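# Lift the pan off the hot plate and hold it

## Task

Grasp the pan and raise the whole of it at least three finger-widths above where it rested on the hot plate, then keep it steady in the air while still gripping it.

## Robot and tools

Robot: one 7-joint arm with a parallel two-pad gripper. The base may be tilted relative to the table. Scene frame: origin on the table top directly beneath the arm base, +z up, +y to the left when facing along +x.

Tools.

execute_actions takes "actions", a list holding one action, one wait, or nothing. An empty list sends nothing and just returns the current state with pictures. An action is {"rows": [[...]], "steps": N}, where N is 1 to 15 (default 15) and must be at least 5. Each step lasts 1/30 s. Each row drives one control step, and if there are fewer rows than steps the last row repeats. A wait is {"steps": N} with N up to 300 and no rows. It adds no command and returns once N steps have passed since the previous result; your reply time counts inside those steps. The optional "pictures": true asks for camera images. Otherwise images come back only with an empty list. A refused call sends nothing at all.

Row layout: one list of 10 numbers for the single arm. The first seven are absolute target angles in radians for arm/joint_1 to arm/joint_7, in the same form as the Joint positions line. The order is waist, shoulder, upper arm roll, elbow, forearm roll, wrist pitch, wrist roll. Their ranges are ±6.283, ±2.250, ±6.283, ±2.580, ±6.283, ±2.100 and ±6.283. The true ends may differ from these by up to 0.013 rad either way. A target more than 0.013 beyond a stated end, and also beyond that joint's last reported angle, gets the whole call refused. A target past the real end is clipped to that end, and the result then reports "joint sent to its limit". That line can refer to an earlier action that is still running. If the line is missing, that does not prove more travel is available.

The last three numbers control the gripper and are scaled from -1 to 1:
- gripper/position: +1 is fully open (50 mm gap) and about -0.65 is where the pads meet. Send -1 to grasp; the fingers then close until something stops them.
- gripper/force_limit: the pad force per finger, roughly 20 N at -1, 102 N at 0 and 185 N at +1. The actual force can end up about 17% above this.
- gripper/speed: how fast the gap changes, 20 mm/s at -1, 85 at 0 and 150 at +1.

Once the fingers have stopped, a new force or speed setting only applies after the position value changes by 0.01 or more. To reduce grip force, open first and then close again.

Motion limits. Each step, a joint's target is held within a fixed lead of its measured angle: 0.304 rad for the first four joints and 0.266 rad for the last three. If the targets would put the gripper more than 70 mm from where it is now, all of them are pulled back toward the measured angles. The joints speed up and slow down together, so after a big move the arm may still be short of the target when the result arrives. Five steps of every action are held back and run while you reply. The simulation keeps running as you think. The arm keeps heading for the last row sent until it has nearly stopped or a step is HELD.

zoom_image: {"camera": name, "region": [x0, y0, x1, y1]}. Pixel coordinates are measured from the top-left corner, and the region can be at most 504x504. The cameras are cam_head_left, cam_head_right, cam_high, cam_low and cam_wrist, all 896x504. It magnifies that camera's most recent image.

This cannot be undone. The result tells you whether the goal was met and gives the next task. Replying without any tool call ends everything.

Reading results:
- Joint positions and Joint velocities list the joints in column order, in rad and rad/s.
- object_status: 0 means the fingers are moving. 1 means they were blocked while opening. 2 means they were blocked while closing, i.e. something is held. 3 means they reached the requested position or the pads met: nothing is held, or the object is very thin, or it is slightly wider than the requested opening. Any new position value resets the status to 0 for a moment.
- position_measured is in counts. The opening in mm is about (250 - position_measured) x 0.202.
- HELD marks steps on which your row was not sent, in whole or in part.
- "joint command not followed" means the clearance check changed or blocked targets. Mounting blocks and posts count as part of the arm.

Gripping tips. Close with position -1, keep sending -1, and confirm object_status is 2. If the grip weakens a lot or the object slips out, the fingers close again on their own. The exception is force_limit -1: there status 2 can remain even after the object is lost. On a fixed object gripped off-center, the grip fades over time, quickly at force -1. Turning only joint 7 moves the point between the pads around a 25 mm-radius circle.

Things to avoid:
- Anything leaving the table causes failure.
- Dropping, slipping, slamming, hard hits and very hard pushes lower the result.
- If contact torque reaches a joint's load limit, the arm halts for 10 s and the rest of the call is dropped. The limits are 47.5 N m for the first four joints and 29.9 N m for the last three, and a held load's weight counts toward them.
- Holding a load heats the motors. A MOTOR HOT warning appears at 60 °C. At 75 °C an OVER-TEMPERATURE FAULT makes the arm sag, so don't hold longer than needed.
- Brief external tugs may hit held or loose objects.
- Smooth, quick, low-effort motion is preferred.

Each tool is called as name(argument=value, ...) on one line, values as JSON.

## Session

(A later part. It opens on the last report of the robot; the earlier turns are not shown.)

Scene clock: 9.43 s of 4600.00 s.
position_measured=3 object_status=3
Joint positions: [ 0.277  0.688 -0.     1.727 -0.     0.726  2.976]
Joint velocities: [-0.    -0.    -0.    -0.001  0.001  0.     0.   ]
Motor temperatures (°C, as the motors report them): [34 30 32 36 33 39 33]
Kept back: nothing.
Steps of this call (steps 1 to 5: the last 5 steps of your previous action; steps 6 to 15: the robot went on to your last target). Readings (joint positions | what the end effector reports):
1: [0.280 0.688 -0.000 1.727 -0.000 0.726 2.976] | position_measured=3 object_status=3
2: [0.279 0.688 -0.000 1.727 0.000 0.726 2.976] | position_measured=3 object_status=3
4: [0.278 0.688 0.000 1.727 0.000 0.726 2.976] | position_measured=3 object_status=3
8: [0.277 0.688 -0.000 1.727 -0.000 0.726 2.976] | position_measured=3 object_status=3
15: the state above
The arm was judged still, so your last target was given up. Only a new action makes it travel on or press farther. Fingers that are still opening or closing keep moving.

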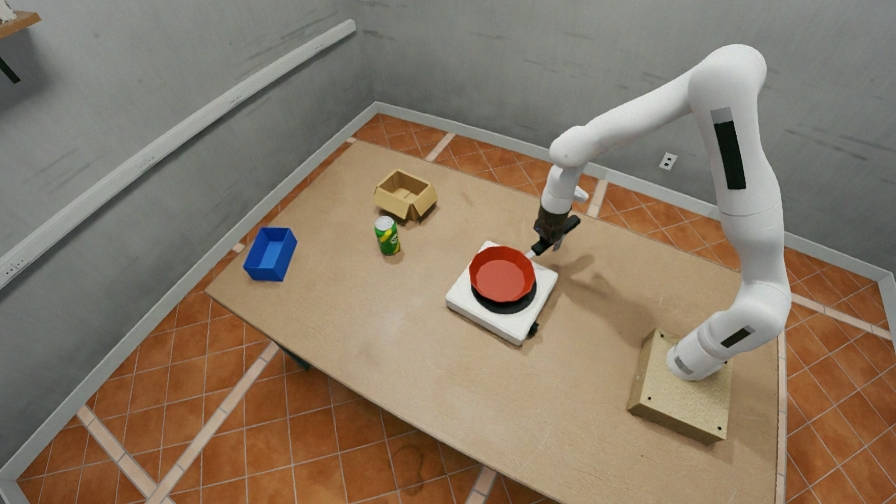

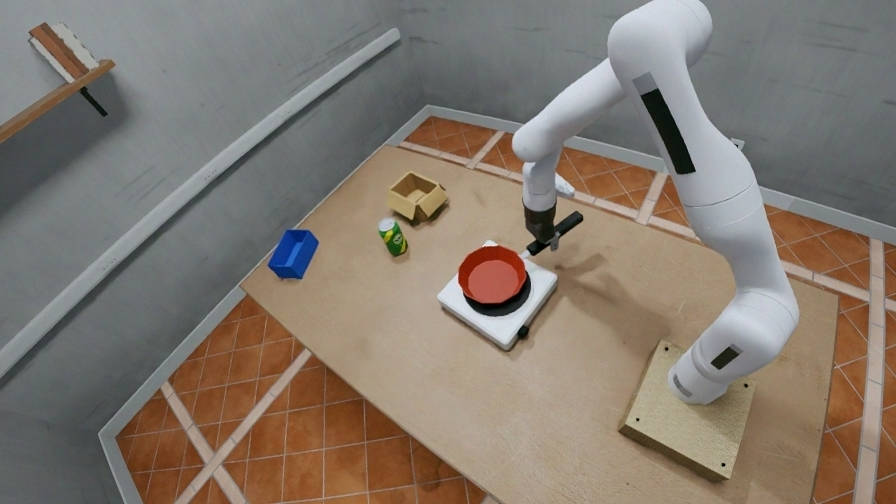

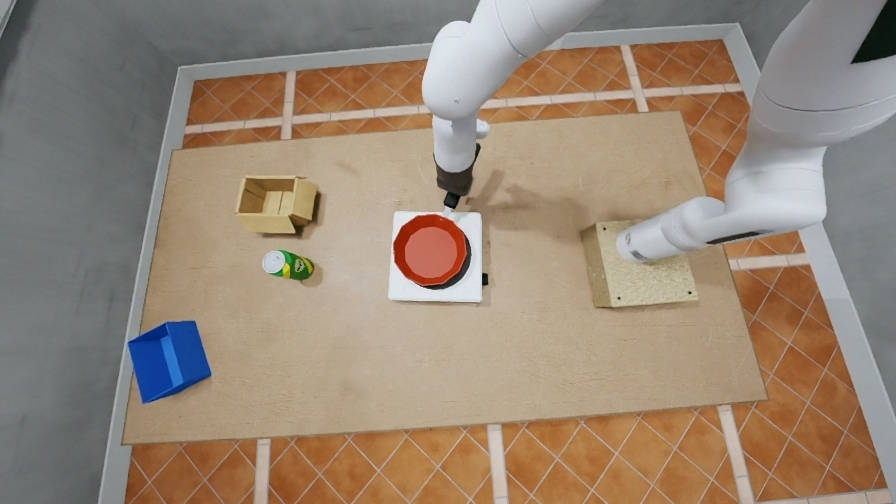

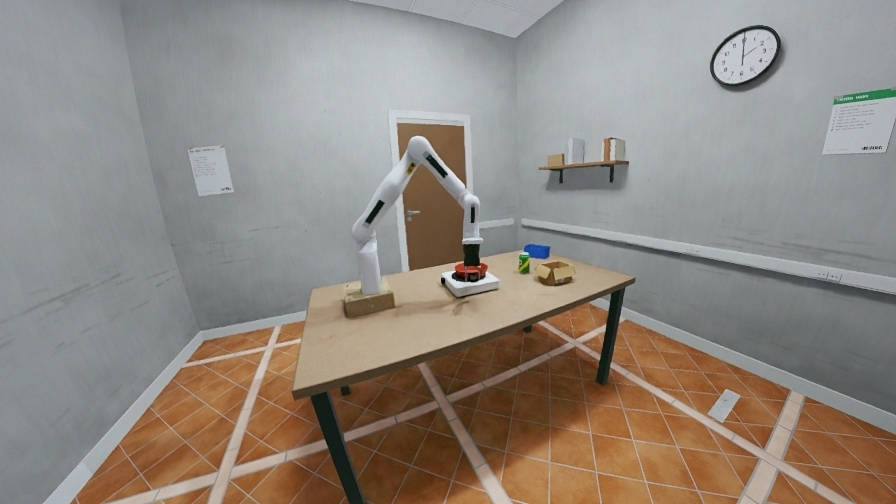

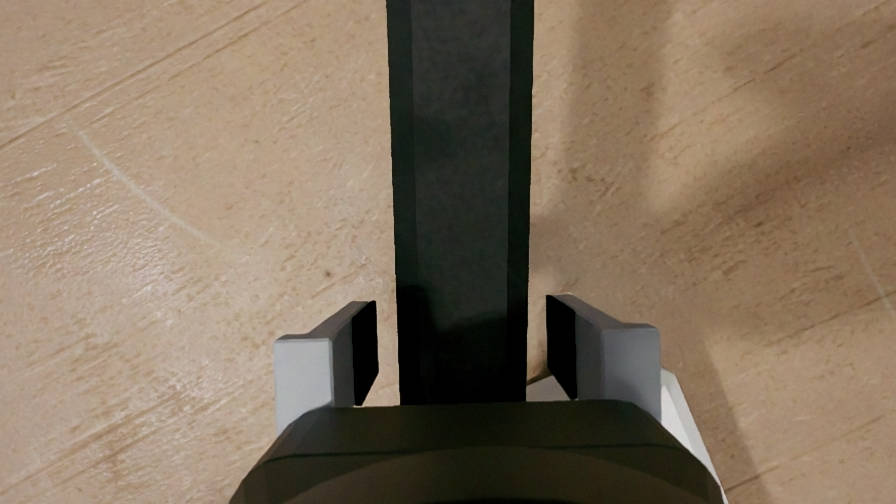

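execute_actions(actions=[{"rows":[[0.277,0.688,0,1.727,0,0.726,2.976,-1,1,0]]}])

execute_actions(actions=[{"steps":8}])

execute_actions(actions=[{"rows":[[0.277,0.65,0,1.697,0,0.795,2.976,-1,1,0],[0.277,0.65,0,1.697,0,0.795,2.976,-1,1,0],[0.277,0.65,0,1.697,0,0.795,2.976,-1,1,0],[0.277,0.61,0,1.666,0,0.865,2.976,-1,1,0],[0.277,0.61,0,1.666,0,0.865,2.976,-1,1,0],[0.277,0.61,0,1.666,0,0.865,2.976,-1,1,0],[0.277,0.57,0,1.635,0,0.935,2.976,-1,1,0],[0.277,0.57,0,1.635,0,0.935,2.976,-1,1,0],[0.277,0.57,0,1.635,0,0.935,2.976,-1,1,0],[0.277,0.53,0,1.605,0,1.005,2.976,-1,1,0],[0.277,0.53,0,1.605,0,1.005,2.976,-1,1,0],[0.277,0.53,0,1.605,0,1.005,2.976,-1,1,0],[0.277,0.495,0,1.574,0,1.072,2.976,-1,1,0]]}])

execute_actions(actions=[{"steps":30}], pictures=true)

Scene clock: 10.13 s of 4600.00 s.
position_measured=91 object_status=0
Joint positions: [0.277 0.688 0.    1.727 0.    0.725 2.976]
Joint velocities: [-0.    -0.     0.001 -0.001 -0.001 -0.    -0.001]
Motor temperatures (°C, as the motors report them): [34 30 32 36 33 39 33]
Steps of this call (steps 1 to 11: nothing new was sent; steps 12 to 21: the first 10 steps of this action). Readings (joint positions | what the end effector reports):
12: [0.277 0.688 -0.000 1.727 -0.000 0.726 2.976] | position_measured=14 object_status=0
13: [0.277 0.688 0.000 1.727 0.000 0.726 2.976] | position_measured=28 object_status=0
15: [0.277 0.688 0.000 1.727 0.000 0.726 2.976] | position_measured=56 object_status=0
19: [0.277 0.688 0.000 1.727 0.000 0.725 2.976] | position_measured=91 object_status=0
21: the state above

Scene clock: 10.40 s of 4600.00 s.
position_measured=91 object_status=2
Joint positions: [0.277 0.688 0.    1.727 0.    0.725 2.976]
Joint velocities: [ 0.     0.     0.001  0.001  0.    -0.     0.   ]
Motor temperatures (°C, as the motors report them): [34 30 32 36 33 39 33]
Kept back: nothing.
Steps of this call (steps 1 to 5: the last 5 steps of your previous action; steps 6 to 8: the robot went on to your last target). Readings (joint positions | what the end effector reports):
1: [0.277 0.688 0.000 1.727 0.000 0.725 2.976] | position_measured=91 object_status=0
2: [0.277 0.688 0.000 1.727 0.000 0.725 2.976] | position_measured=91 object_status=0
4: [0.277 0.688 0.000 1.727 0.000 0.725 2.976] | position_measured=91 object_status=2
8: the state above

Scene clock: 10.73 s of 4600.00 s.
position_measured=91 object_status=2
Joint positions: [ 0.277  0.581  0.     1.643 -0.     0.917  2.976]
Joint velocities: [-0.001 -0.399 -0.009 -0.304 -0.016  0.66  -0.002]
Motor temperatures (°C, as the motors report them): [34 30 32 36 33 39 33]
Steps of this call (steps 1 to 10: the first 10 steps of this action). Readings (joint positions | what the end effector reports):
1: [0.277 0.687 0.000 1.726 0.000 0.727 2.976] | position_measured=91 object_status=2
2: [0.277 0.681 -0.000 1.723 -0.000 0.736 2.976] | position_measured=91 object_status=2
4: [0.277 0.660 -0.000 1.706 0.001 0.776 2.976] | position_measured=91 object_status=2
8: [0.277 0.607 0.000 1.664 0.000 0.872 2.976] | position_measured=91 object_status=2
10: the state above

Scene clock: 11.73 s of 4600.00 s.
position_measured=91 object_status=2
Joint positions: [ 0.277  0.495 -0.     1.574  0.     1.072  2.976]
Joint velocities: [ 0.     0.    -0.    -0.    -0.001 -0.    -0.   ]
Motor temperatures (°C, as the motors report them): [34 30 32 36 33 39 33]
Kept back: nothing.
Steps of this call (steps 1 to 5: the last 5 steps of your previous action; steps 6 to 30: the robot went on to your last target). Readings (joint positions | what the end effector reports):
1: [0.277 0.566 -0.000 1.632 -0.000 0.941 2.976] | position_measured=91 object_status=2
2: [0.277 0.553 -0.000 1.622 0.000 0.966 2.976] | position_measured=91 object_status=2
4: [0.277 0.527 -0.000 1.601 -0.000 1.012 2.976] | position_measured=91 object_status=2
8: [0.277 0.498 -0.000 1.574 -0.000 1.070 2.976] | position_measured=91 object_status=2
30: the state above
The arm was judged still, so your last target was given up. Only a new action makes it travel on or press farther. Fingers that are still opening or closing keep moving.

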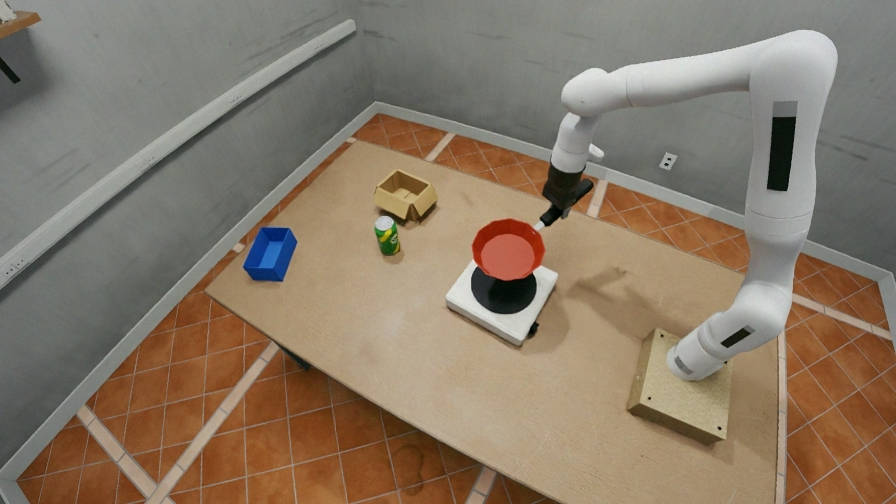

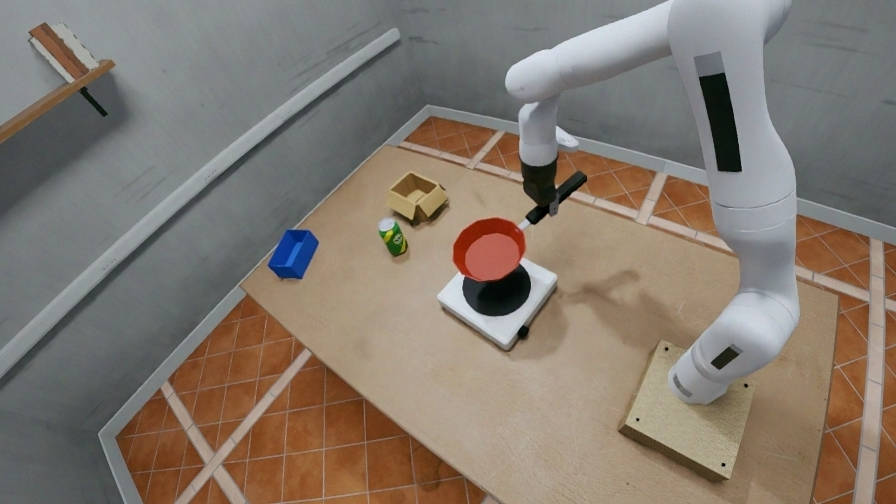

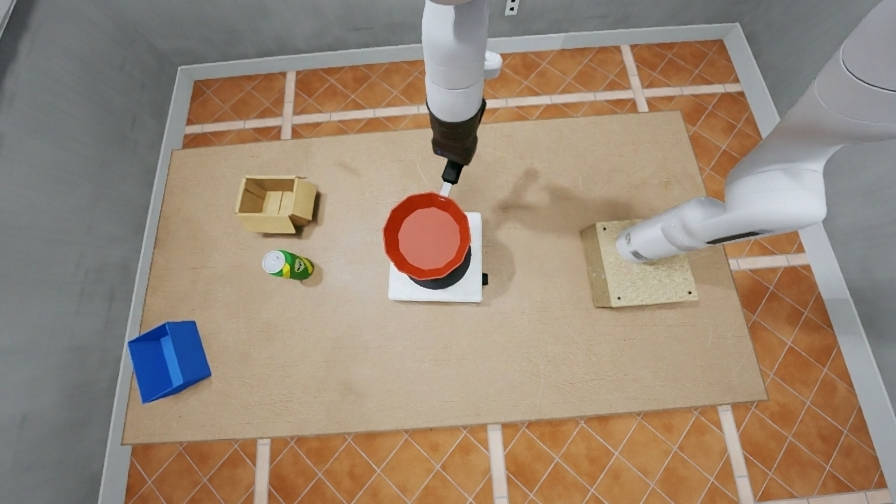

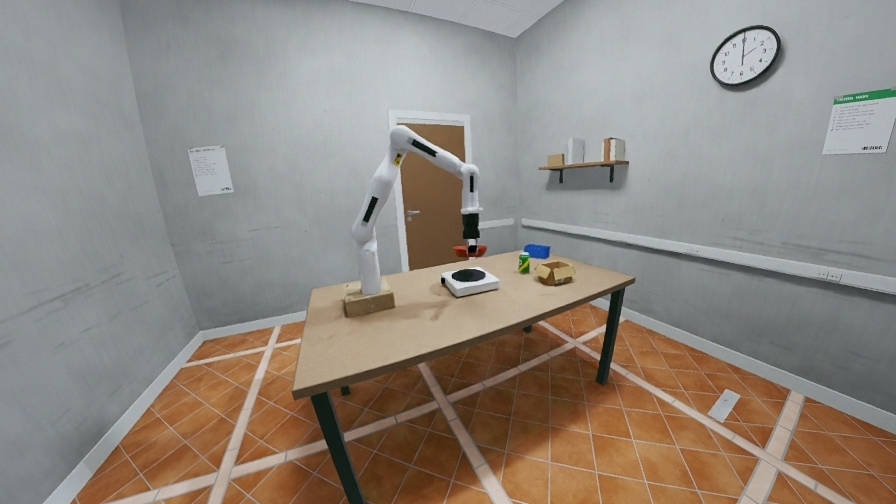

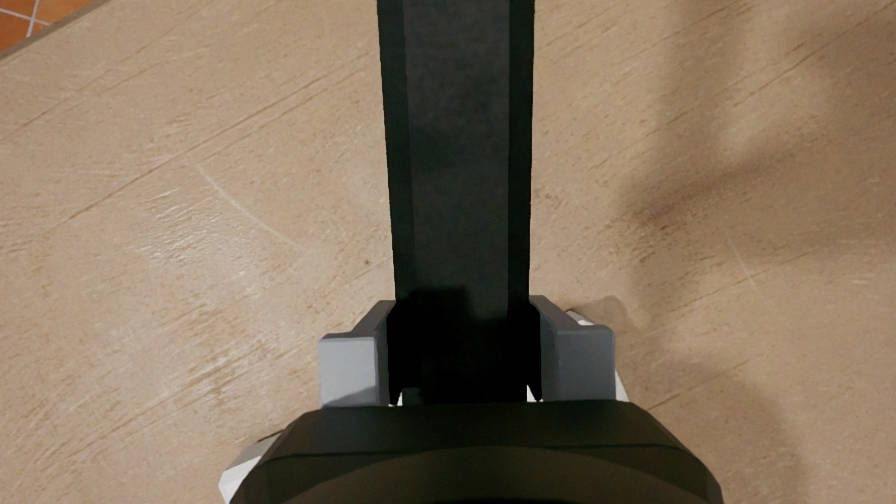

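Lifted with slight tilt, well clear.

finished_scene(scene=1)

The scene is finished: the task was done.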